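# Slide the door fully open and leave it open

## Task

Move the sliding door until it is completely open and stays open on its own, without the robot holding it. Leave every other object where it was at the start. Do not bang the door open or shut, and do not let the robot topple over or end up leaning, since either one counts as failure.

## Robot and tools

ROBOT. The LinearBot has an omnidirectional wheeled base and a column about 1.75 m tall. A carriage rides up and down this column (lift_m, 0 to 1 m). The arm bases sit roughly 0.57 m + lift_m above the floor, and carriage parts stick out about 0.15 m below that. The carriage holds two identical six-joint arms, each with a two-finger gripper. In the base frame the left arm mounts at x 0.27, y +0.33 and the right arm at x 0.27, y -0.33. A hand can reach about 0.78 m from its shoulder but only about 0.38 m below its arm base. The hand is about 0.16 m long, 0.1 m wide, and 0.14 m across when open. The parked arm pose is joints 1 to 6 = 0, 0.05, 0.05, 1.45, 0, 0. With both arms parked, the footprint is about 0.95 m wide by 0.7 m long. The wheel motors are weak (2 N m), so a light push against something already trips contact_stop.

CAMERAS. carriage_camera looks ahead, tilted about 20 degrees down. left_wrist_camera and right_wrist_camera look out beyond the fingertips. All images are 504x504 pixels.

FRAMES. Base frame: origin on the floor below the base centre, x forward, y left, z up. left_hand and right_hand are reported in this frame as the midpoint between the finger pads, with an orientation quat_wxyz. The hand's z axis runs along the fingers, and the fingers open along its y axis. A hand pointing straight up with joints 1, 5 and 6 at 0 reads (1, 0, 0, 0). Hand readings drift from the truth, more so at long reach. The odometry frame is the base frame at scene start. base_odometry counts wheel rotation, so wheel slip looks like travel. Heading is positive to the left, within -3.142 to 3.142.

TOOL execute_actions. Arguments are "actions" (a list holding one action or none) and optional "cameras".
- An action may contain "base", "joints", or both. Its motions start at the same time.
- "base" holds exactly one key. Each is a relative offset from where the base last reported itself, not a pose:
  - translate_m: metres, forward positive, -2 to 2.
  - strafe_m: metres, left positive, -2 to 2.
  - rotate_rad: radians, counter-clockwise (left) positive, -6.3 to 6.3.
- "joints" is a map from joint name to an absolute target. Each name refers to one arm, so list only the joints you want to move:
  - lift_m: 0 to 1 m.
  - left_joint1_rad: -2.617 to 3.054. Yaw about the vertical; 0 points forward, positive turns left.
  - left_joint2_rad: 0 to 3.141. Shoulder; 0 = upper arm level pointing back, 1.57 = upright, 3.14 = level pointing forward.
  - left_joint3_rad: 0 to 3.141. Elbow; 0 = folded, 3.14 = straight.
  - left_joint4_rad: -1.57 to 1.57. Wrist pitch; positive lifts the fingertips.
  - left_joint5_rad: -1.57 to 1.57. Wrist yaw; positive swings the fingertips to the right, the opposite sense to joint 1.
  - left_joint6_rad: -2.094 to 2.094. Roll about the finger axis; positive is clockwise seen from the forearm.
  - left_gripper_m: 0 to 0.093 m, the gap between the pads.
  - The right_ names work the same way.
  - Joints 1 to 3 move at up to 1.8 rad/s and joints 4 to 6 at up to 2.7 rad/s. One action lasts at most 15 s.
- "cameras" is a list drawn from carriage_camera, left_wrist_camera, right_wrist_camera, all. Leaving it out, null, or ["all"] gives every camera; [] gives none.
- An unknown key or an out-of-range value rejects the whole call, and nothing moves.
- An empty actions list only reports state and images.
- A joint or base left out of an action may still be driving toward its earlier target.

OTHER TOOLS.
- wait(seconds 0 to 10): commands nothing and returns the same report.
- zoom_image(camera, region [x0,y0,x1,y1] in pixels, at most 504 by 504): enlarges part of that camera's latest full image.
- read_manual(section "licences"): returns only licence text and moves nothing.
- finished_scene(scene): ends the current scene permanently and reports whether the task succeeded. The door must already be open and stay open without the robot.

RESULTS.
- base_status and joint_status describe how the last accepted action ended:
  - done: reached target. For the base this only means the wheels turned as commanded, so slip still reads done, and a millimetre-scale move can fall short while still saying done.
  - off_target: stopped short and may still be pushing.
  - contact_stop or time_out: the old target is dropped and the robot holds where it stopped.
  - "joint command not followed" (with a cause line) and not_followed: a self-collision check refused that arm's targets. These may be retried on every later action until you send a clear target. Free a blocked arm first, then move the other arm in a separate action.
  - limit_stop_at_motor_heat: a heat stop interrupted that key.
- on_its_own shows what moved without being commanded; "held at" is the held target, not the joint's actual position.
- motor_effort is given as percent of maximum, with the peak in brackets. Readings are rough and noisy. drive_wheels, read at rest, clearly above its free-driving level means the base is pressing on something.
- Joint torques and temperatures are listed per arm in joint order. MOTOR HOT appears from 75 °C. At 90 °C the arm halts for 10 s, and at 100 °C it goes limp and drops. An outstretched arm heats quickly.
- ARM HIT means an arm struck the robot itself hard.
- If a call in a reply reports a stop, the later motion, wait and finished_scene calls in that same reply are skipped.
- The simulation keeps running while you think, and the robot holds its last command during that time.

CAUTIONS.
- Contact stops come after the impact, and the base can roll on about 0.3 m after an arm touches something.
- After a blocked drive, back off about 0.2 m the way you came (or turn back after a rotation), repeat if needed, then retry.
- Arms have no contact stop. A blocked arm keeps pushing and snaps to its target once it comes free.
- Never let the arms strike or press on each other.
- The robot can tip over with no warning in the readings; only the images show a lean. Risk is highest with the lift high, arms extended, or when pulling or stopping abruptly.
- Do not back under or into a table edge.
- Move the door gently and steadily so it is not slammed, and avoid knocking into anything else in the room.

Each tool is called after ">>>" as name(argument=value, ...), one argument or row to a line, values as JSON.

## Session

>>> execute_actions(
  actions=[],
)

Scene clock: 0.00 s.
Joint torques (N m, as the arm reports them, + toward a larger angle): no reading
Motor temperatures (°C, as the motors report them): left_arm=[17 20 18 18 20 17] | right_arm=[17 18 20 20 20 16]
base_odometry: x=+0.000 y=+0.000 heading=+0.000 (m, m, rad; odometry frame)
base_status: not commanded
joint_positions: lift_m=+0.301 left_joint1_rad=+0.010 left_joint2_rad=+0.032 left_joint3_rad=+0.081 left_joint4_rad=+1.454 left_joint5_rad=-0.056 left_joint6_rad=+0.001 left_gripper_m=+0.094 right_joint1_rad=+0.007 right_joint2_rad=+0.045 right_joint3_rad=+0.017 right_joint4_rad=+1.416 right_joint5_rad=+0.061 right_joint6_rad=+0.045 right_gripper_m=+0.095
joint_status: not commanded
motor_effort: lift_m=+24 drive_wheels=-4 (%)
left_hand: x=+0.2929 y=+0.3316 z=+1.3331 quat_wxyz=(+0.999, -0.028, +0.034, +0.006) (m; base frame)
right_hand: x=+0.3260 y=-0.3320 z=+1.3142 quat_wxyz=(+0.995, +0.032, +0.091, +0.023) (m; base frame)
pictures: carriage_camera, left_wrist_camera, right_wrist_camera
Images, in order (width x height): carriage_camera 504x504, left_wrist_camera 504x504, right_wrist_camera 504x504.

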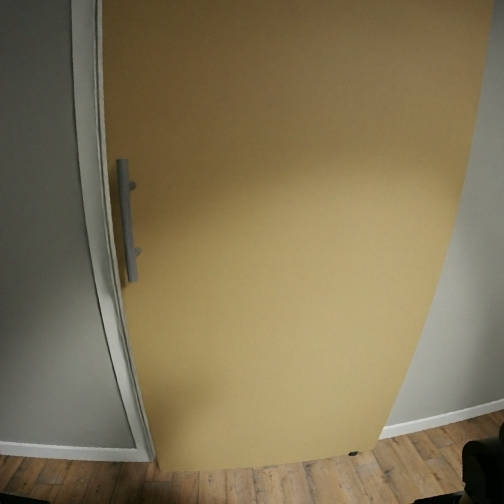

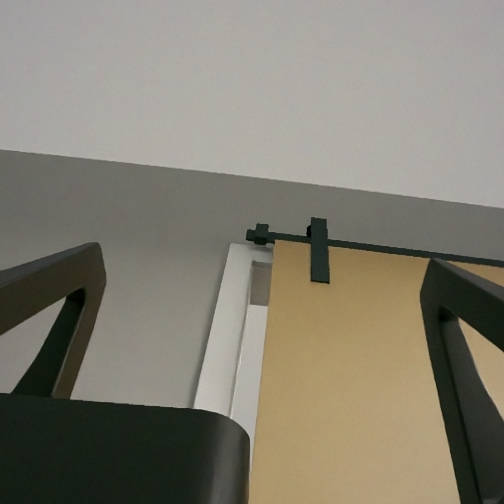

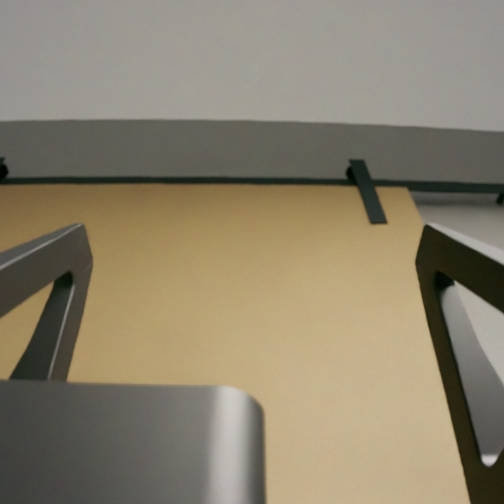

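>>> execute_actions(
  actions=[
    {"base":{"rotate_rad":0.05},"joints":{"lift_m":0.36,"left_joint1_rad":0,"left_joint2_rad":0.1,"left_joint3_rad":0.1,"left_joint4_rad":0,"left_joint5_rad":0,"right_joint1_rad":-1.3,"right_joint4_rad":0.2,"right_joint5_rad":0}},
  ],
)

Scene clock: 20.47 s.
Joint torques (N m, as the arm reports them, + toward a larger angle): left_arm=[-0.57  2.67  9.27  2.24  0.15  0.02] | right_arm=[ 0.23  1.73  7.36  1.87 -0.08  0.1 ]
Motor temperatures (°C, as the motors report them): left_arm=[17 21 21 19 20 17] | right_arm=[17 19 23 20 20 16]
base_odometry: x=+0.000 y=+0.000 heading=+0.050 (m, m, rad; odometry frame)
base_status: done
joint_positions: lift_m=+0.360 left_joint1_rad=+0.010 left_joint2_rad=+0.088 left_joint3_rad=+0.090 left_joint4_rad=+0.007 left_joint5_rad=-0.008 left_joint6_rad=+0.001 left_gripper_m=+0.094 right_joint1_rad=-1.296 right_joint2_rad=+0.045 right_joint3_rad=+0.017 right_joint4_rad=+0.207 right_joint5_rad=+0.005 right_joint6_rad=+0.045 right_gripper_m=+0.095
joint_status: all done
motor_effort: lift_m=+24(32) drive_wheels=+2(6) (%)
left_hand: x=+0.5261 y=+0.3258 z=+1.1528 quat_wxyz=(+0.710, -0.006, +0.704, +0.007) (m; base frame)
right_hand: x=+0.3440 y=-0.5577 z=+1.1756 quat_wxyz=(+0.621, +0.400, +0.501, -0.451) (m; base frame)
pictures: carriage_camera, left_wrist_camera, right_wrist_camera
Images, in order (width x height): carriage_camera 504x504, left_wrist_camera 504x504, right_wrist_camera 504x504.

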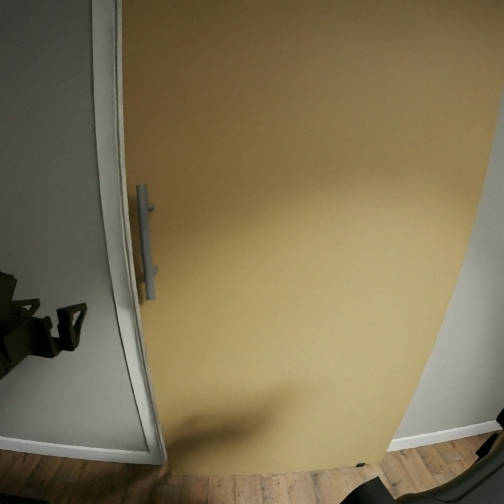

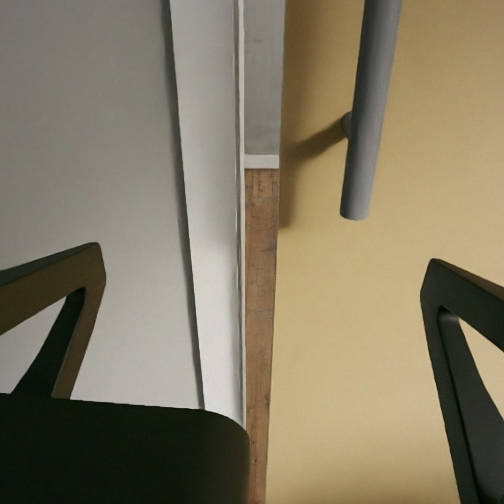

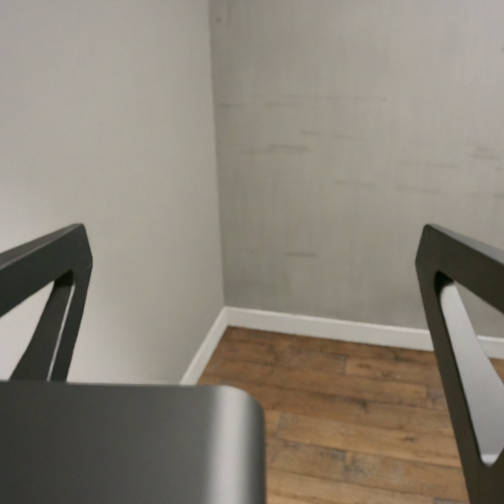

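>>> execute_actions(
  actions=[
    {"base":{"strafe_m":-0.085},"joints":{"right_joint1_rad":0,"right_joint4_rad":1.45}},
  ],
  cameras=["left_wrist_camera"],
)

>>> execute_actions(
  actions=[
    {"base":{"translate_m":0.16}},
  ],
)

Scene clock: 27.37 s.
Joint torques (N m, as the arm reports them, + toward a larger angle): left_arm=[-0.58  2.63  9.25  2.25  0.14  0.03] | right_arm=[ 1.1   3.44  5.53 -0.12 -0.08  0.12]
Motor temperatures (°C, as the motors report them): left_arm=[17 22 23 21 20 17] | right_arm=[17 19 25 22 20 16]
base_odometry: x=+0.004 y=-0.085 heading=+0.050 (m, m, rad; odometry frame)
base_status: done
joint_positions: lift_m=+0.360 left_joint1_rad=+0.010 left_joint2_rad=+0.088 left_joint3_rad=+0.090 left_joint4_rad=+0.006 left_joint5_rad=-0.008 left_joint6_rad=+0.001 left_gripper_m=+0.094 right_joint1_rad=-0.005 right_joint2_rad=+0.045 right_joint3_rad=+0.017 right_joint4_rad=+1.447 right_joint5_rad=+0.005 right_joint6_rad=+0.045 right_gripper_m=+0.095
joint_status: all done
motor_effort: lift_m=+27(28) drive_wheels=+8(12) (%)
left_hand: x=+0.5261 y=+0.3258 z=+1.1526 quat_wxyz=(+0.710, -0.006, +0.704, +0.007) (m; base frame)
right_hand: x=+0.3185 y=-0.3229 z=+1.3749 quat_wxyz=(+0.997, +0.004, +0.076, +0.020) (m; base frame)
pictures: left_wrist_camera
Images, in order (width x height): left_wrist_camera 504x504.

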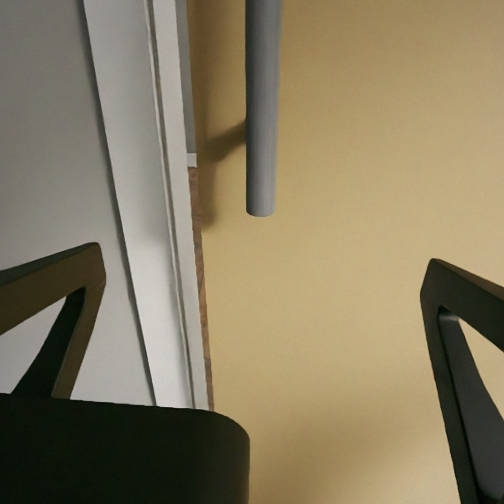

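Scene clock: 29.37 s.
Joint torques (N m, as the arm reports them, + toward a larger angle): left_arm=[-0.58  2.64  9.2   2.25  0.14  0.02] | right_arm=[ 1.03  3.31  5.53 -0.15 -0.07  0.14]
Motor temperatures (°C, as the motors report them): left_arm=[17 22 23 21 20 17] | right_arm=[17 19 25 22 20 16]
base_odometry: x=+0.164 y=-0.077 heading=+0.049 (m, m, rad; odometry frame)
base_status: done
joint_positions: lift_m=+0.360 left_joint1_rad=+0.010 left_joint2_rad=+0.088 left_joint3_rad=+0.090 left_joint4_rad=+0.006 left_joint5_rad=-0.008 left_joint6_rad=+0.001 left_gripper_m=+0.094 right_joint1_rad=-0.005 right_joint2_rad=+0.045 right_joint3_rad=+0.017 right_joint4_rad=+1.447 right_joint5_rad=+0.005 right_joint6_rad=+0.045 right_gripper_m=+0.095
joint_status: not commanded
motor_effort: lift_m=+28(26) drive_wheels=-7(15) (%)
left_hand: x=+0.5261 y=+0.3258 z=+1.1525 quat_wxyz=(+0.710, -0.006, +0.704, +0.007) (m; base frame)
right_hand: x=+0.3184 y=-0.3229 z=+1.3749 quat_wxyz=(+0.997, +0.004, +0.076, +0.020) (m; base frame)
pictures: carriage_camera, left_wrist_camera, right_wrist_camera
Images, in order (width x height): carriage_camera 504x504, left_wrist_camera 504x504, right_wrist_camera 504x504.

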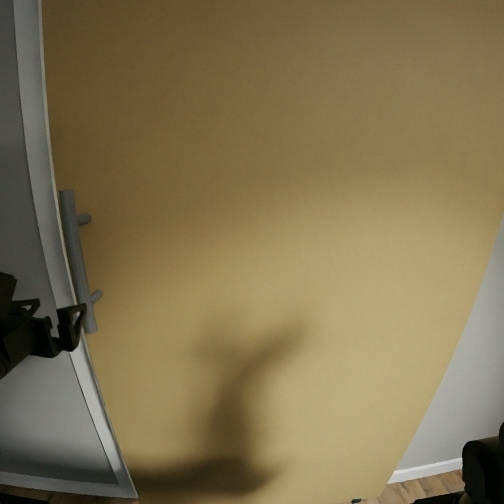

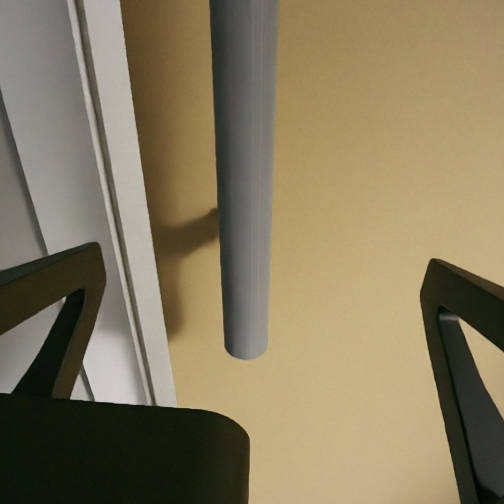

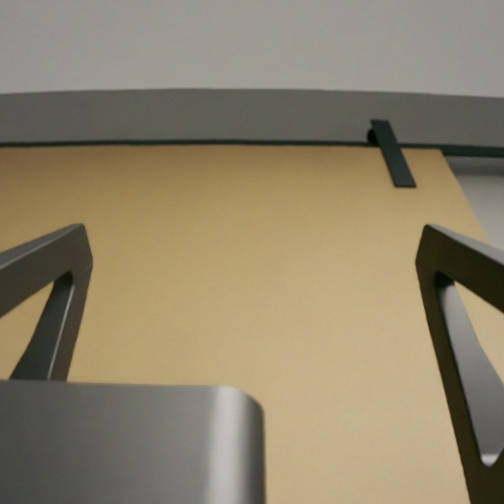

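>>> execute_actions(
  actions=[
    {"base":{"translate_m":0.11}},
  ],
  cameras=["left_wrist_camera"],
)

>>> execute_actions(
  actions=[
    {"base":{"strafe_m":-0.2}},
  ],
)

Scene clock: 35.97 s.
Joint torques (N m, as the arm reports them, + toward a larger angle): left_arm=[-0.57  2.64  9.25  2.25  0.15  0.02] | right_arm=[ 1.02  3.41  5.66 -0.21 -0.07  0.12]
Motor temperatures (°C, as the motors report them): left_arm=[17 22 24 23 20 17] | right_arm=[17 19 25 21 20 16]
base_odometry: x=+0.274 y=-0.072 heading=+0.049 (m, m, rad; odometry frame)
base_status: done
joint_positions: lift_m=+0.360 left_joint1_rad=+0.010 left_joint2_rad=+0.088 left_joint3_rad=+0.090 left_joint4_rad=+0.006 left_joint5_rad=-0.008 left_joint6_rad=+0.001 left_gripper_m=+0.094 right_joint1_rad=-0.005 right_joint2_rad=+0.045 right_joint3_rad=+0.017 right_joint4_rad=+1.448 right_joint5_rad=+0.005 right_joint6_rad=+0.045 right_gripper_m=+0.095
joint_status: not commanded
motor_effort: lift_m=+25(26) drive_wheels=-7(19) (%)
left_hand: x=+0.5261 y=+0.3258 z=+1.1525 quat_wxyz=(+0.710, -0.006, +0.704, +0.007) (m; base frame)
right_hand: x=+0.3182 y=-0.3229 z=+1.3750 quat_wxyz=(+0.997, +0.004, +0.075, +0.020) (m; base frame)
pictures: left_wrist_camera
Images, in order (width x height): left_wrist_camera 504x504.

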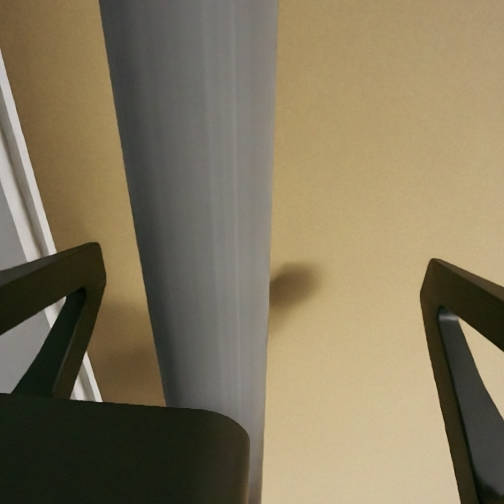

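Scene clock: 37.37 s.
Joint torques (N m, as the arm reports them, + toward a larger angle): left_arm=[-2.64  2.52  9.26  2.26  1.38  0.08] | right_arm=[ 0.84  3.45  5.45 -0.19 -0.05  0.12]
Motor temperatures (°C, as the motors report them): left_arm=[17 22 24 23 20 17] | right_arm=[17 19 25 21 20 16]
base_odometry: x=+0.278 y=-0.139 heading=+0.050 (m, m, rad; odometry frame)
base_status: strafe_m contact_stop (by the wheels' count: -0.067 of -0.200)
joint_positions: lift_m=+0.360 left_joint1_rad=+0.037 left_joint2_rad=+0.090 left_joint3_rad=+0.090 left_joint4_rad=+0.005 left_joint5_rad=-0.144 left_joint6_rad=-0.005 left_gripper_m=+0.094 right_joint1_rad=-0.004 right_joint2_rad=+0.045 right_joint3_rad=+0.017 right_joint4_rad=+1.450 right_joint5_rad=+0.005 right_joint6_rad=+0.045 right_gripper_m=+0.095
joint_status: not commanded
motor_effort: lift_m=+26(27) drive_wheels=+3(27) (%)
left_hand: x=+0.5234 y=+0.3558 z=+1.1518 quat_wxyz=(+0.706, -0.066, +0.702, +0.062) (m; base frame)
right_hand: x=+0.3179 y=-0.3228 z=+1.3750 quat_wxyz=(+0.997, +0.004, +0.075, +0.020) (m; base frame)
pictures: carriage_camera, left_wrist_camera, right_wrist_camera
Images, in order (width x height): carriage_camera 504x504, left_wrist_camera 504x504, right_wrist_camera 504x504.

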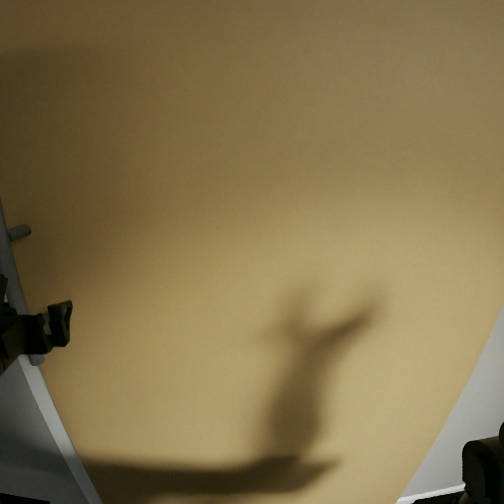

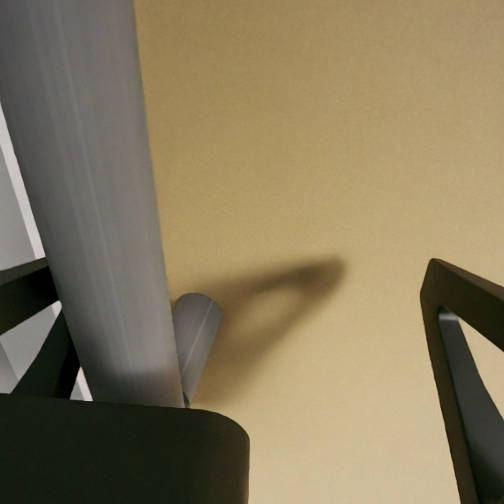

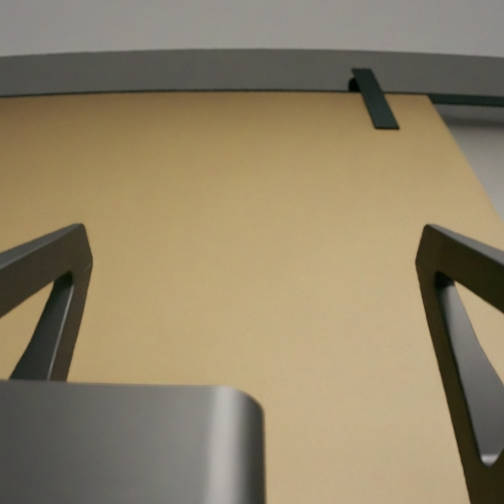

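>>> execute_actions(
  actions=[
    {"joints":{"left_gripper_m":0.015,"right_joint5_rad":0.5}},
  ],
  cameras=[],
)

>>> execute_actions(
  actions=[
    {"base":{"strafe_m":-0.3},"joints":{"left_joint5_rad":0.15,"left_joint1_rad":-0.03}},
  ],
)

Scene clock: 42.93 s.
Joint torques (N m, as the arm reports them, + toward a larger angle): left_arm=[-3.22  2.51  9.24  2.3   1.98  0.14] | right_arm=[ 0.97  3.49  5.56 -0.21 -0.2   0.07]
Motor temperatures (°C, as the motors report them): left_arm=[17 22 25 24 21 17] | right_arm=[17 20 26 21 20 16]
base_odometry: x=+0.278 y=-0.139 heading=+0.050 (m, m, rad; odometry frame)
base_status: not commanded
joint_positions: lift_m=+0.360 left_joint1_rad=+0.045 left_joint2_rad=+0.090 left_joint3_rad=+0.090 left_joint4_rad=+0.001 left_joint5_rad=-0.210 left_joint6_rad=-0.012 left_gripper_m=+0.023 right_joint1_rad=-0.004 right_joint2_rad=+0.045 right_joint3_rad=+0.017 right_joint4_rad=+1.450 right_joint5_rad=+0.490 right_joint6_rad=+0.045 right_gripper_m=+0.095
joint_status: left_gripper_m off_target (ended at +0.023, target +0.015); the others done
motor_effort: lift_m=+27(25) drive_wheels=+5(10) (%)
left_hand: x=+0.5207 y=+0.3687 z=+1.1510 quat_wxyz=(+0.702, -0.094, +0.700, +0.086) (m; base frame)
right_hand: x=+0.3145 y=-0.4028 z=+1.3551 quat_wxyz=(+0.968, +0.243, +0.066, +0.002) (m; base frame)
pictures: none
No camera images: the call's "cameras" was empty. Leave "cameras" out to get every camera's image.

Scene clock: 45.50 s.
Joint torques (N m, as the arm reports them, + toward a larger angle): left_arm=[ 0.72  1.    9.29  2.   -0.19  0.13] | right_arm=[ 0.88  3.51  5.64 -0.19 -0.21  0.08]
Motor temperatures (°C, as the motors report them): left_arm=[17 22 26 24 23 17] | right_arm=[17 20 26 21 20 16]
base_odometry: x=+0.293 y=-0.439 heading=+0.050 (m, m, rad; odometry frame)
base_status: done
joint_positions: lift_m=+0.360 left_joint1_rad=-0.037 left_joint2_rad=+0.110 left_joint3_rad=+0.090 left_joint4_rad=+0.029 left_joint5_rad=+0.178 left_joint6_rad=-0.011 left_gripper_m=+0.023 right_joint1_rad=-0.004 right_joint2_rad=+0.045 right_joint3_rad=+0.017 right_joint4_rad=+1.450 right_joint5_rad=+0.490 right_joint6_rad=+0.045 right_gripper_m=+0.095
joint_status: left_joint5_rad off_target (ended at +0.178, target +0.150); the others done
motor_effort: lift_m=+27(25) drive_wheels=-11(30) (%)
left_hand: x=+0.5240 y=+0.2822 z=+1.1532 quat_wxyz=(+0.706, +0.072, +0.700, -0.080) (m; base frame)
right_hand: x=+0.3146 y=-0.4029 z=+1.3550 quat_wxyz=(+0.968, +0.244, +0.067, +0.002) (m; base frame)
pictures: carriage_camera, left_wrist_camera, right_wrist_camera
Images, in order (width x height): carriage_camera 504x504, left_wrist_camera 504x504, right_wrist_camera 504x504.

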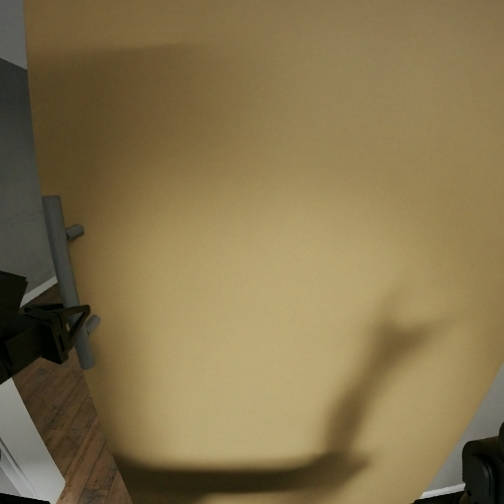

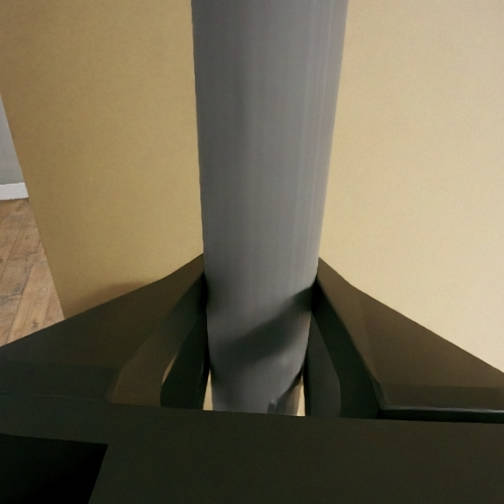

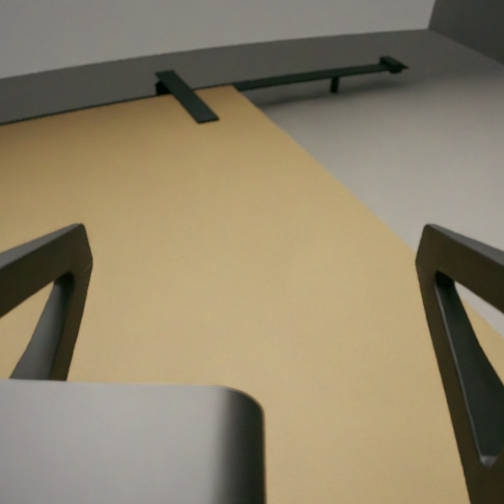

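>>> execute_actions(
  actions=[
    {"base":{"translate_m":0.018},"joints":{"left_joint5_rad":0.15}},
  ],
  cameras=[],
)

>>> execute_actions(
  actions=[
    {"base":{"strafe_m":-0.3},"joints":{"left_joint5_rad":0.14}},
  ],
)

Scene clock: 51.80 s.
Joint torques (N m, as the arm reports them, + toward a larger angle): left_arm=[ 0.72  3.19  8.23  2.69 -0.52  0.09] | right_arm=[ 0.92  3.45  5.45 -0.24 -0.21  0.07]
Motor temperatures (°C, as the motors report them): left_arm=[17 21 27 24 22 17] | right_arm=[17 20 26 21 20 16]
base_odometry: x=+0.310 y=-0.438 heading=+0.050 (m, m, rad; odometry frame)
base_status: done
joint_positions: lift_m=+0.360 left_joint1_rad=-0.037 left_joint2_rad=+0.081 left_joint3_rad=+0.104 left_joint4_rad=-0.035 left_joint5_rad=+0.214 left_joint6_rad=-0.006 left_gripper_m=+0.023 right_joint1_rad=-0.004 right_joint2_rad=+0.045 right_joint3_rad=+0.017 right_joint4_rad=+1.450 right_joint5_rad=+0.490 right_joint6_rad=+0.045 right_gripper_m=+0.095
joint_status: left_joint5_rad off_target (ended at +0.214, target +0.150)
motor_effort: lift_m=+27(25) drive_wheels=+13(23) (%)
left_hand: x=+0.5193 y=+0.2764 z=+1.1508 quat_wxyz=(+0.697, +0.086, +0.706, -0.091) (m; base frame)
right_hand: x=+0.3145 y=-0.4029 z=+1.3550 quat_wxyz=(+0.968, +0.244, +0.066, +0.002) (m; base frame)
pictures: none
No camera images: the call's "cameras" was empty. Leave "cameras" out to get every camera's image.

Scene clock: 54.37 s.
Joint torques (N m, as the arm reports them, + toward a larger angle): left_arm=[ 1.59  0.48  8.3   2.2  -0.46  0.11] | right_arm=[ 0.88  3.54  5.58 -0.2  -0.22  0.1 ]
Motor temperatures (°C, as the motors report them): left_arm=[17 21 27 25 23 17] | right_arm=[17 20 26 20 20 16]
base_odometry: x=+0.326 y=-0.738 heading=+0.050 (m, m, rad; odometry frame)
base_status: done
joint_positions: lift_m=+0.360 left_joint1_rad=-0.048 left_joint2_rad=+0.118 left_joint3_rad=+0.104 left_joint4_rad=+0.011 left_joint5_rad=+0.199 left_joint6_rad=-0.008 left_gripper_m=+0.022 right_joint1_rad=-0.004 right_joint2_rad=+0.045 right_joint3_rad=+0.017 right_joint4_rad=+1.449 right_joint5_rad=+0.491 right_joint6_rad=+0.045 right_gripper_m=+0.095
joint_status: left_joint5_rad off_target (ended at +0.199, target +0.140)
motor_effort: lift_m=+25(24) drive_wheels=-14(41) (%)
left_hand: x=+0.5226 y=+0.2759 z=+1.1535 quat_wxyz=(+0.700, +0.084, +0.703, -0.090) (m; base frame)
right_hand: x=+0.3146 y=-0.4030 z=+1.3550 quat_wxyz=(+0.967, +0.244, +0.067, +0.002) (m; base frame)
pictures: carriage_camera, left_wrist_camera, right_wrist_camera
Images, in order (width x height): carriage_camera 504x504, left_wrist_camera 504x504, right_wrist_camera 504x504.

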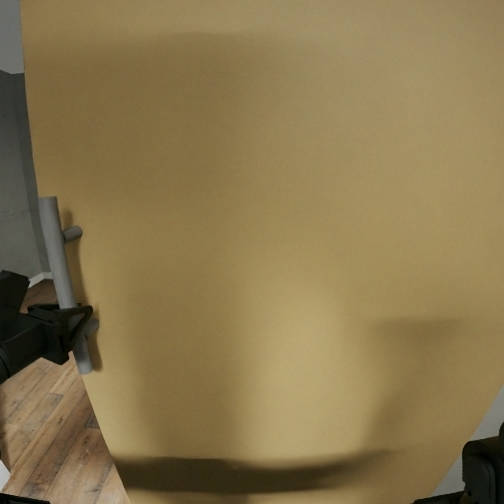

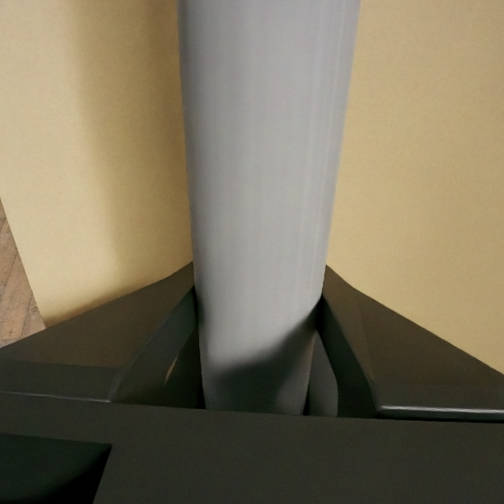

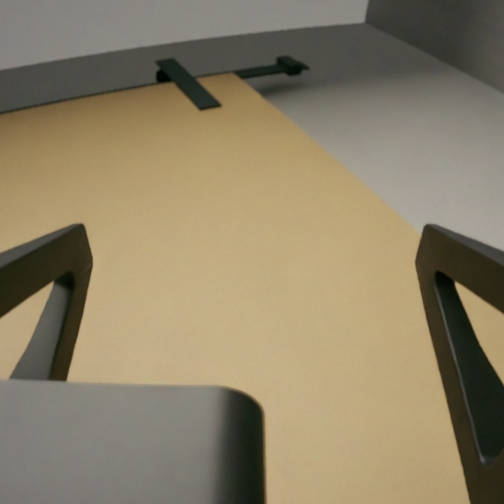

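>>> execute_actions(
  actions=[
    {"base":{"strafe_m":-0.12},"joints":{"left_joint5_rad":0.13}},
  ],
)

Scene clock: 59.77 s.
Joint torques (N m, as the arm reports them, + toward a larger angle): left_arm=[-0.85  0.44  8.35  2.25  0.6   0.14] | right_arm=[ 0.95  3.35  5.52 -0.21 -0.23  0.08]
Motor temperatures (°C, as the motors report them): left_arm=[17 21 27 25 23 17] | right_arm=[17 20 26 20 20 16]
base_odometry: x=+0.332 y=-0.858 heading=+0.050 (m, m, rad; odometry frame)
base_status: done
joint_positions: lift_m=+0.360 left_joint1_rad=-0.016 left_joint2_rad=+0.118 left_joint3_rad=+0.104 left_joint4_rad=+0.006 left_joint5_rad=+0.072 left_joint6_rad=-0.012 left_gripper_m=+0.022 right_joint1_rad=-0.004 right_joint2_rad=+0.045 right_joint3_rad=+0.017 right_joint4_rad=+1.450 right_joint5_rad=+0.491 right_joint6_rad=+0.045 right_gripper_m=+0.095
joint_status: left_joint5_rad off_target (ended at +0.072, target +0.130)
motor_effort: lift_m=+25(23) drive_wheels=-5(27) (%)
left_hand: x=+0.5273 y=+0.3053 z=+1.1523 quat_wxyz=(+0.703, +0.027, +0.710, -0.036) (m; base frame)
right_hand: x=+0.3146 y=-0.4030 z=+1.3550 quat_wxyz=(+0.967, +0.244, +0.067, +0.002) (m; base frame)
pictures: carriage_camera, left_wrist_camera, right_wrist_camera
Images, in order (width x height): carriage_camera 504x504, left_wrist_camera 504x504, right_wrist_camera 504x504.

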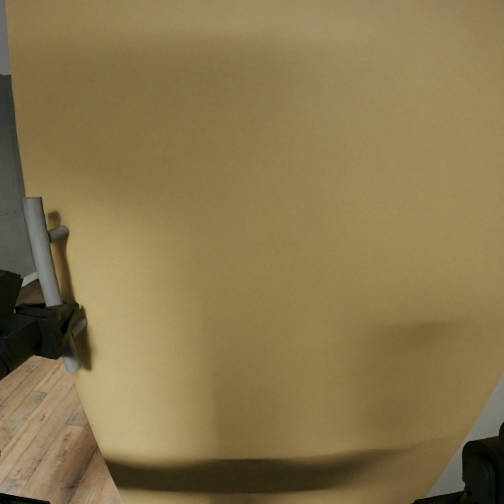

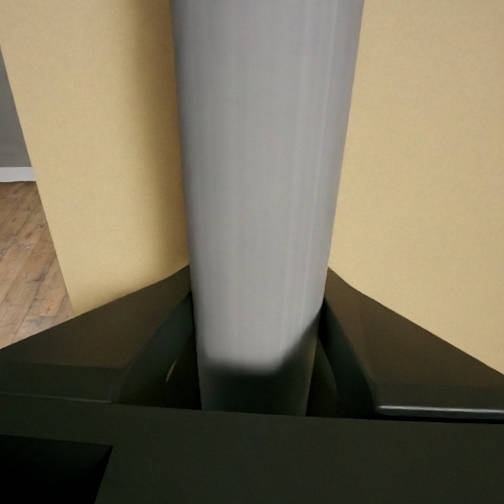

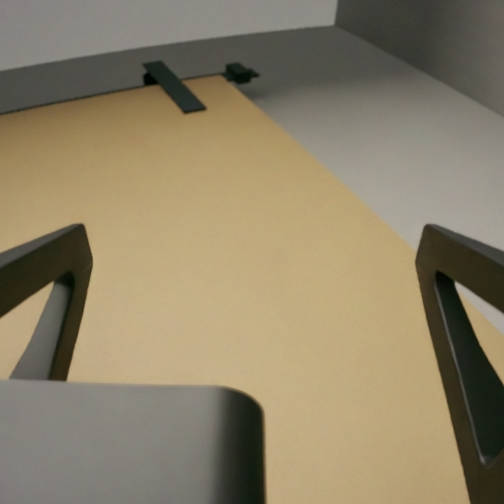

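>>> execute_actions(
  actions=[
    {"base":{"strafe_m":-0.07},"joints":{"left_joint5_rad":0.13}},
  ],
  cameras=["right_wrist_camera"],
)

>>> execute_actions(
  actions=[
    {"base":{"strafe_m":-0.04},"joints":{"left_joint5_rad":0.13}},
  ],
  cameras=["right_wrist_camera"],
)

Scene clock: 65.63 s.
Joint torques (N m, as the arm reports them, + toward a larger angle): left_arm=[-2.47  0.5   8.32  2.25  1.28  0.14] | right_arm=[ 0.78  3.47  5.42 -0.25 -0.23  0.08]
Motor temperatures (°C, as the motors report them): left_arm=[17 21 27 26 23 17] | right_arm=[17 20 27 20 20 16]
base_odometry: x=+0.333 y=-0.885 heading=+0.050 (m, m, rad; odometry frame)
base_status: strafe_m contact_stop (by the wheels' count: -0.027 of -0.070)
joint_positions: lift_m=+0.360 left_joint1_rad=+0.006 left_joint2_rad=+0.118 left_joint3_rad=+0.104 left_joint4_rad=+0.007 left_joint5_rad=-0.004 left_joint6_rad=-0.012 left_gripper_m=+0.022 right_joint1_rad=-0.004 right_joint2_rad=+0.045 right_joint3_rad=+0.017 right_joint4_rad=+1.450 right_joint5_rad=+0.494 right_joint6_rad=+0.045 right_gripper_m=+0.095
joint_status: left_joint5_rad off_target (ended at -0.004, target +0.130)
motor_effort: lift_m=+26(28) drive_wheels=+3(23) (%)
left_hand: x=+0.5279 y=+0.3241 z=+1.1525 quat_wxyz=(+0.704, -0.008, +0.710, -0.001) (m; base frame)
right_hand: x=+0.3144 y=-0.4035 z=+1.3547 quat_wxyz=(+0.967, +0.246, +0.066, +0.002) (m; base frame)
pictures: right_wrist_camera
Images, in order (width x height): right_wrist_camera 504x504.

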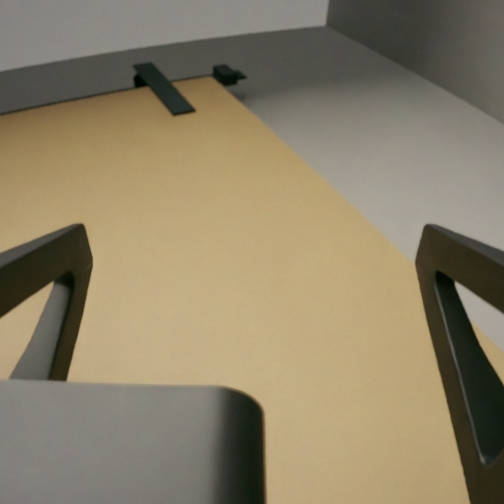

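not run: a stop came earlier in this reply.

The arm target has to change for the drive to continue, so I'll vary it on each step.

>>> execute_actions(
  actions=[
    {"base":{"strafe_m":-0.045},"joints":{"left_joint5_rad":0.15}},
  ],
  cameras=["right_wrist_camera"],
)

>>> execute_actions(
  actions=[
    {"base":{"strafe_m":-0.035},"joints":{"left_joint5_rad":0.17}},
  ],
  cameras=["right_wrist_camera"],
)

Scene clock: 72.17 s.
Joint torques (N m, as the arm reports them, + toward a larger angle): left_arm=[-1.85  0.43  8.3   2.27  1.07  0.15] | right_arm=[ 0.89  3.48  5.6  -0.18 -0.27  0.04]
Motor temperatures (°C, as the motors report them): left_arm=[18 21 28 26 23 17] | right_arm=[17 20 27 20 20 16]
base_odometry: x=+0.336 y=-0.930 heading=+0.050 (m, m, rad; odometry frame)
base_status: done
joint_positions: lift_m=+0.360 left_joint1_rad=-0.004 left_joint2_rad=+0.118 left_joint3_rad=+0.104 left_joint4_rad=+0.006 left_joint5_rad=+0.041 left_joint6_rad=-0.012 left_gripper_m=+0.022 right_joint1_rad=-0.004 right_joint2_rad=+0.045 right_joint3_rad=+0.017 right_joint4_rad=+1.450 right_joint5_rad=+0.494 right_joint6_rad=+0.045 right_gripper_m=+0.095
joint_status: left_joint5_rad off_target (ended at +0.040, target +0.150)
motor_effort: lift_m=+24(26) drive_wheels=-1(25) (%)
left_hand: x=+0.5278 y=+0.3138 z=+1.1524 quat_wxyz=(+0.704, +0.011, +0.710, -0.020) (m; base frame)
right_hand: x=+0.3144 y=-0.4035 z=+1.3547 quat_wxyz=(+0.967, +0.246, +0.066, +0.002) (m; base frame)
pictures: right_wrist_camera
Images, in order (width x height): right_wrist_camera 504x504.

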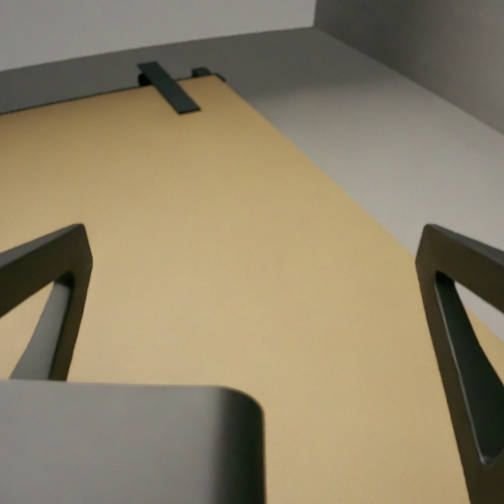

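Scene clock: 73.47 s.
Joint torques (N m, as the arm reports them, + toward a larger angle): left_arm=[-2.25  0.41  8.32  2.26  1.31  0.14] | right_arm=[ 0.9   3.38  5.56 -0.23 -0.24  0.04]
Motor temperatures (°C, as the motors report them): left_arm=[18 21 28 26 24 17] | right_arm=[17 20 27 20 20 16]
base_odometry: x=+0.337 y=-0.965 heading=+0.050 (m, m, rad; odometry frame)
base_status: done
joint_positions: lift_m=+0.360 left_joint1_rad=+0.002 left_joint2_rad=+0.118 left_joint3_rad=+0.104 left_joint4_rad=+0.006 left_joint5_rad=+0.033 left_joint6_rad=-0.012 left_gripper_m=+0.022 right_joint1_rad=-0.004 right_joint2_rad=+0.045 right_joint3_rad=+0.017 right_joint4_rad=+1.450 right_joint5_rad=+0.494 right_joint6_rad=+0.045 right_gripper_m=+0.095
joint_status: left_joint5_rad off_target (ended at +0.033, target +0.170)
motor_effort: lift_m=+24(26) drive_wheels=-1(25) (%)
left_hand: x=+0.5279 y=+0.3166 z=+1.1523 quat_wxyz=(+0.704, +0.007, +0.710, -0.015) (m; base frame)
right_hand: x=+0.3144 y=-0.4035 z=+1.3547 quat_wxyz=(+0.967, +0.246, +0.066, +0.002) (m; base frame)
pictures: right_wrist_camera
Images, in order (width x height): right_wrist_camera 504x504.

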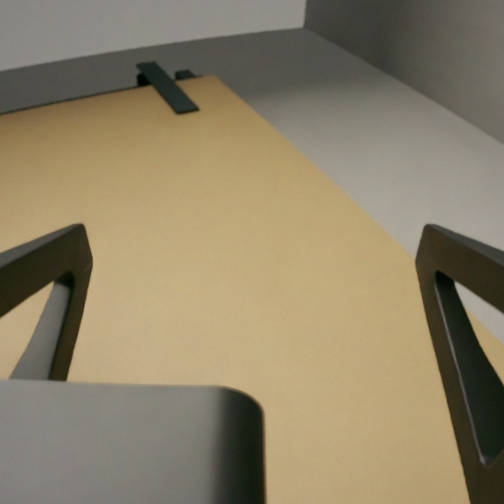

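>>> execute_actions(
  actions=[
    {"base":{"strafe_m":-0.03},"joints":{"left_joint5_rad":0.19}},
  ],
  cameras=["right_wrist_camera"],
)

Scene clock: 77.80 s.
Joint torques (N m, as the arm reports them, + toward a larger angle): left_arm=[-2.98  0.44  8.3   2.25  1.78  0.13] | right_arm=[ 0.88  3.38  5.55 -0.22 -0.25  0.09]
Motor temperatures (°C, as the motors report them): left_arm=[18 21 28 27 24 17] | right_arm=[17 20 27 20 20 16]
base_odometry: x=+0.339 y=-0.994 heading=+0.050 (m, m, rad; odometry frame)
base_status: done
joint_positions: lift_m=+0.360 left_joint1_rad=+0.012 left_joint2_rad=+0.118 left_joint3_rad=+0.104 left_joint4_rad=+0.007 left_joint5_rad=+0.002 left_joint6_rad=-0.012 left_gripper_m=+0.022 right_joint1_rad=-0.004 right_joint2_rad=+0.045 right_joint3_rad=+0.017 right_joint4_rad=+1.450 right_joint5_rad=+0.494 right_joint6_rad=+0.045 right_gripper_m=+0.095
joint_status: left_joint5_rad off_target (ended at +0.002, target +0.190)
motor_effort: lift_m=+27(26) drive_wheels=+1(24) (%)
left_hand: x=+0.5279 y=+0.3244 z=+1.1527 quat_wxyz=(+0.705, -0.007, +0.710, -0.001) (m; base frame)
right_hand: x=+0.3144 y=-0.4035 z=+1.3547 quat_wxyz=(+0.967, +0.246, +0.066, +0.002) (m; base frame)
pictures: right_wrist_camera
Images, in order (width x height): right_wrist_camera 504x504.

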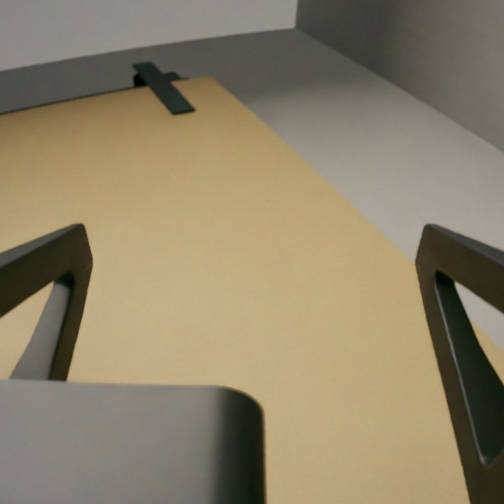

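>>> execute_actions(
  actions=[
    {"base":{"strafe_m":-0.02},"joints":{"left_joint5_rad":0.22}},
  ],
  cameras=["right_wrist_camera"],
)

>>> execute_actions(
  actions=[
    {"joints":{"left_joint5_rad":-0.07,"left_joint1_rad":0.02,"left_gripper_m":0.093}},
  ],
  cameras=[],
)

>>> execute_actions(
  actions=[
    {"base":{"translate_m":-0.1}},
  ],
)

Scene clock: 83.77 s.
Joint torques (N m, as the arm reports them, + toward a larger angle): left_arm=[-4.73  0.45  8.32  2.22  2.82  0.13] | right_arm=[ 0.81  3.63  5.82 -0.23 -0.28  0.11]
Motor temperatures (°C, as the motors report them): left_arm=[18 21 28 27 26 17] | right_arm=[17 20 27 20 20 16]
base_odometry: x=+0.340 y=-1.014 heading=+0.051 (m, m, rad; odometry frame)
base_status: done
joint_positions: lift_m=+0.360 left_joint1_rad=+0.034 left_joint2_rad=+0.118 left_joint3_rad=+0.104 left_joint4_rad=+0.009 left_joint5_rad=-0.085 left_joint6_rad=-0.012 left_gripper_m=+0.022 right_joint1_rad=-0.004 right_joint2_rad=+0.045 right_joint3_rad=+0.017 right_joint4_rad=+1.450 right_joint5_rad=+0.494 right_joint6_rad=+0.045 right_gripper_m=+0.095
joint_status: left_joint5_rad off_target (ended at -0.084, target +0.220)
motor_effort: lift_m=+26(26) drive_wheels=+9(27) (%)
left_hand: x=+0.5267 y=+0.3449 z=+1.1531 quat_wxyz=(+0.704, -0.046, +0.708, +0.038) (m; base frame)
right_hand: x=+0.3144 y=-0.4035 z=+1.3547 quat_wxyz=(+0.967, +0.246, +0.066, +0.002) (m; base frame)
pictures: right_wrist_camera
Images, in order (width x height): right_wrist_camera 504x504.

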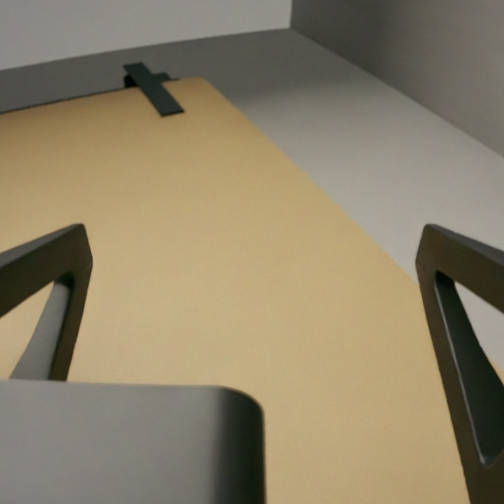

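Scene clock: 84.67 s.
Joint torques (N m, as the arm reports them, + toward a larger angle): left_arm=[-0.82  0.43  8.29  2.26  0.08  0.11] | right_arm=[ 0.94  3.5   5.35 -0.2  -0.26  0.09]
Motor temperatures (°C, as the motors report them): left_arm=[18 21 28 27 25 17] | right_arm=[17 20 27 20 20 16]
base_odometry: x=+0.340 y=-1.014 heading=+0.050 (m, m, rad; odometry frame)
base_status: not commanded
joint_positions: lift_m=+0.360 left_joint1_rad=+0.034 left_joint2_rad=+0.118 left_joint3_rad=+0.104 left_joint4_rad=+0.005 left_joint5_rad=-0.072 left_joint6_rad=-0.009 left_gripper_m=+0.093 right_joint1_rad=-0.004 right_joint2_rad=+0.045 right_joint3_rad=+0.017 right_joint4_rad=+1.450 right_joint5_rad=+0.494 right_joint6_rad=+0.045 right_gripper_m=+0.095
joint_status: all done
motor_effort: lift_m=+25(26) drive_wheels=-2(9) (%)
left_hand: x=+0.5269 y=+0.3425 z=+1.1522 quat_wxyz=(+0.703, -0.040, +0.709, +0.034) (m; base frame)
right_hand: x=+0.3144 y=-0.4035 z=+1.3547 quat_wxyz=(+0.967, +0.246, +0.066, +0.002) (m; base frame)
pictures: none
No camera images: the call's "cameras" was empty. Leave "cameras" out to get every camera's image.

Scene clock: 86.33 s.
Joint torques (N m, as the arm reports them, + toward a larger angle): left_arm=[-0.81  0.44  8.31  2.27  0.08  0.11] | right_arm=[ 0.93  3.52  5.68 -0.18 -0.25  0.08]
Motor temperatures (°C, as the motors report them): left_arm=[18 21 28 27 25 17] | right_arm=[17 20 27 20 20 16]
base_odometry: x=+0.240 y=-1.020 heading=+0.050 (m, m, rad; odometry frame)
base_status: done
joint_positions: lift_m=+0.360 left_joint1_rad=+0.034 left_joint2_rad=+0.118 left_joint3_rad=+0.104 left_joint4_rad=+0.005 left_joint5_rad=-0.072 left_joint6_rad=-0.008 left_gripper_m=+0.093 right_joint1_rad=-0.004 right_joint2_rad=+0.045 right_joint3_rad=+0.017 right_joint4_rad=+1.450 right_joint5_rad=+0.494 right_joint6_rad=+0.045 right_gripper_m=+0.095
joint_status: not commanded
motor_effort: lift_m=+27(27) drive_wheels=-5(15) (%)
left_hand: x=+0.5269 y=+0.3425 z=+1.1522 quat_wxyz=(+0.703, -0.040, +0.709, +0.034) (m; base frame)
right_hand: x=+0.3145 y=-0.4035 z=+1.3547 quat_wxyz=(+0.967, +0.246, +0.066, +0.002) (m; base frame)
pictures: carriage_camera, left_wrist_camera, right_wrist_camera
Images, in order (width x height): carriage_camera 504x504, left_wrist_camera 504x504, right_wrist_camera 504x504.

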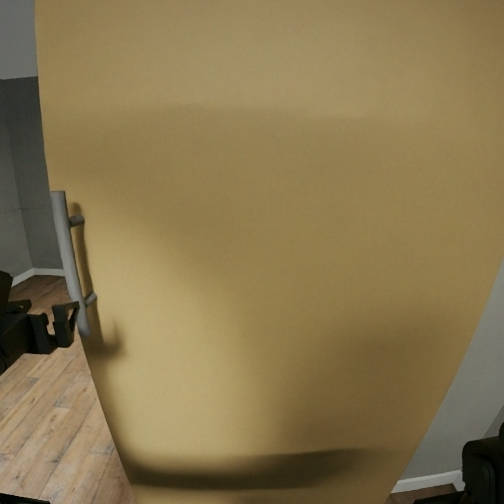

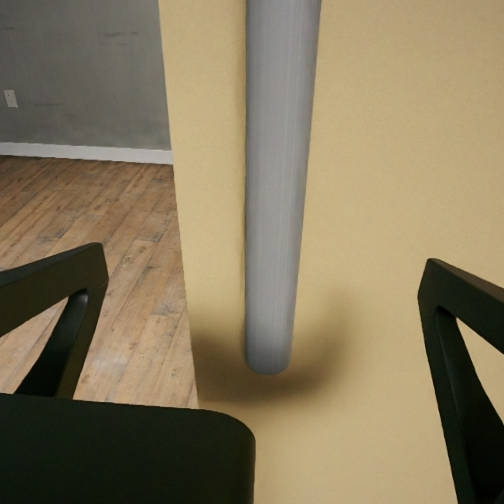

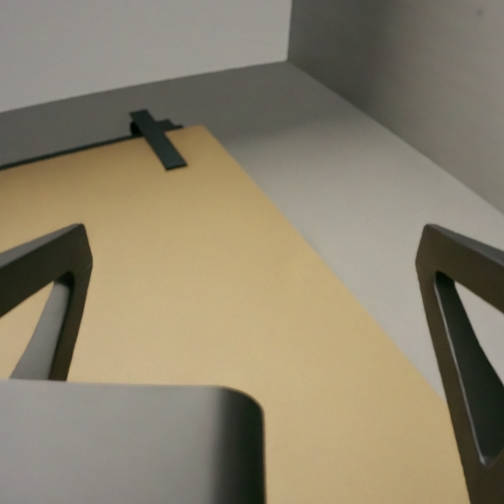

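>>> finished_scene(
  scene=1,
)

The scene is finished: the task was done.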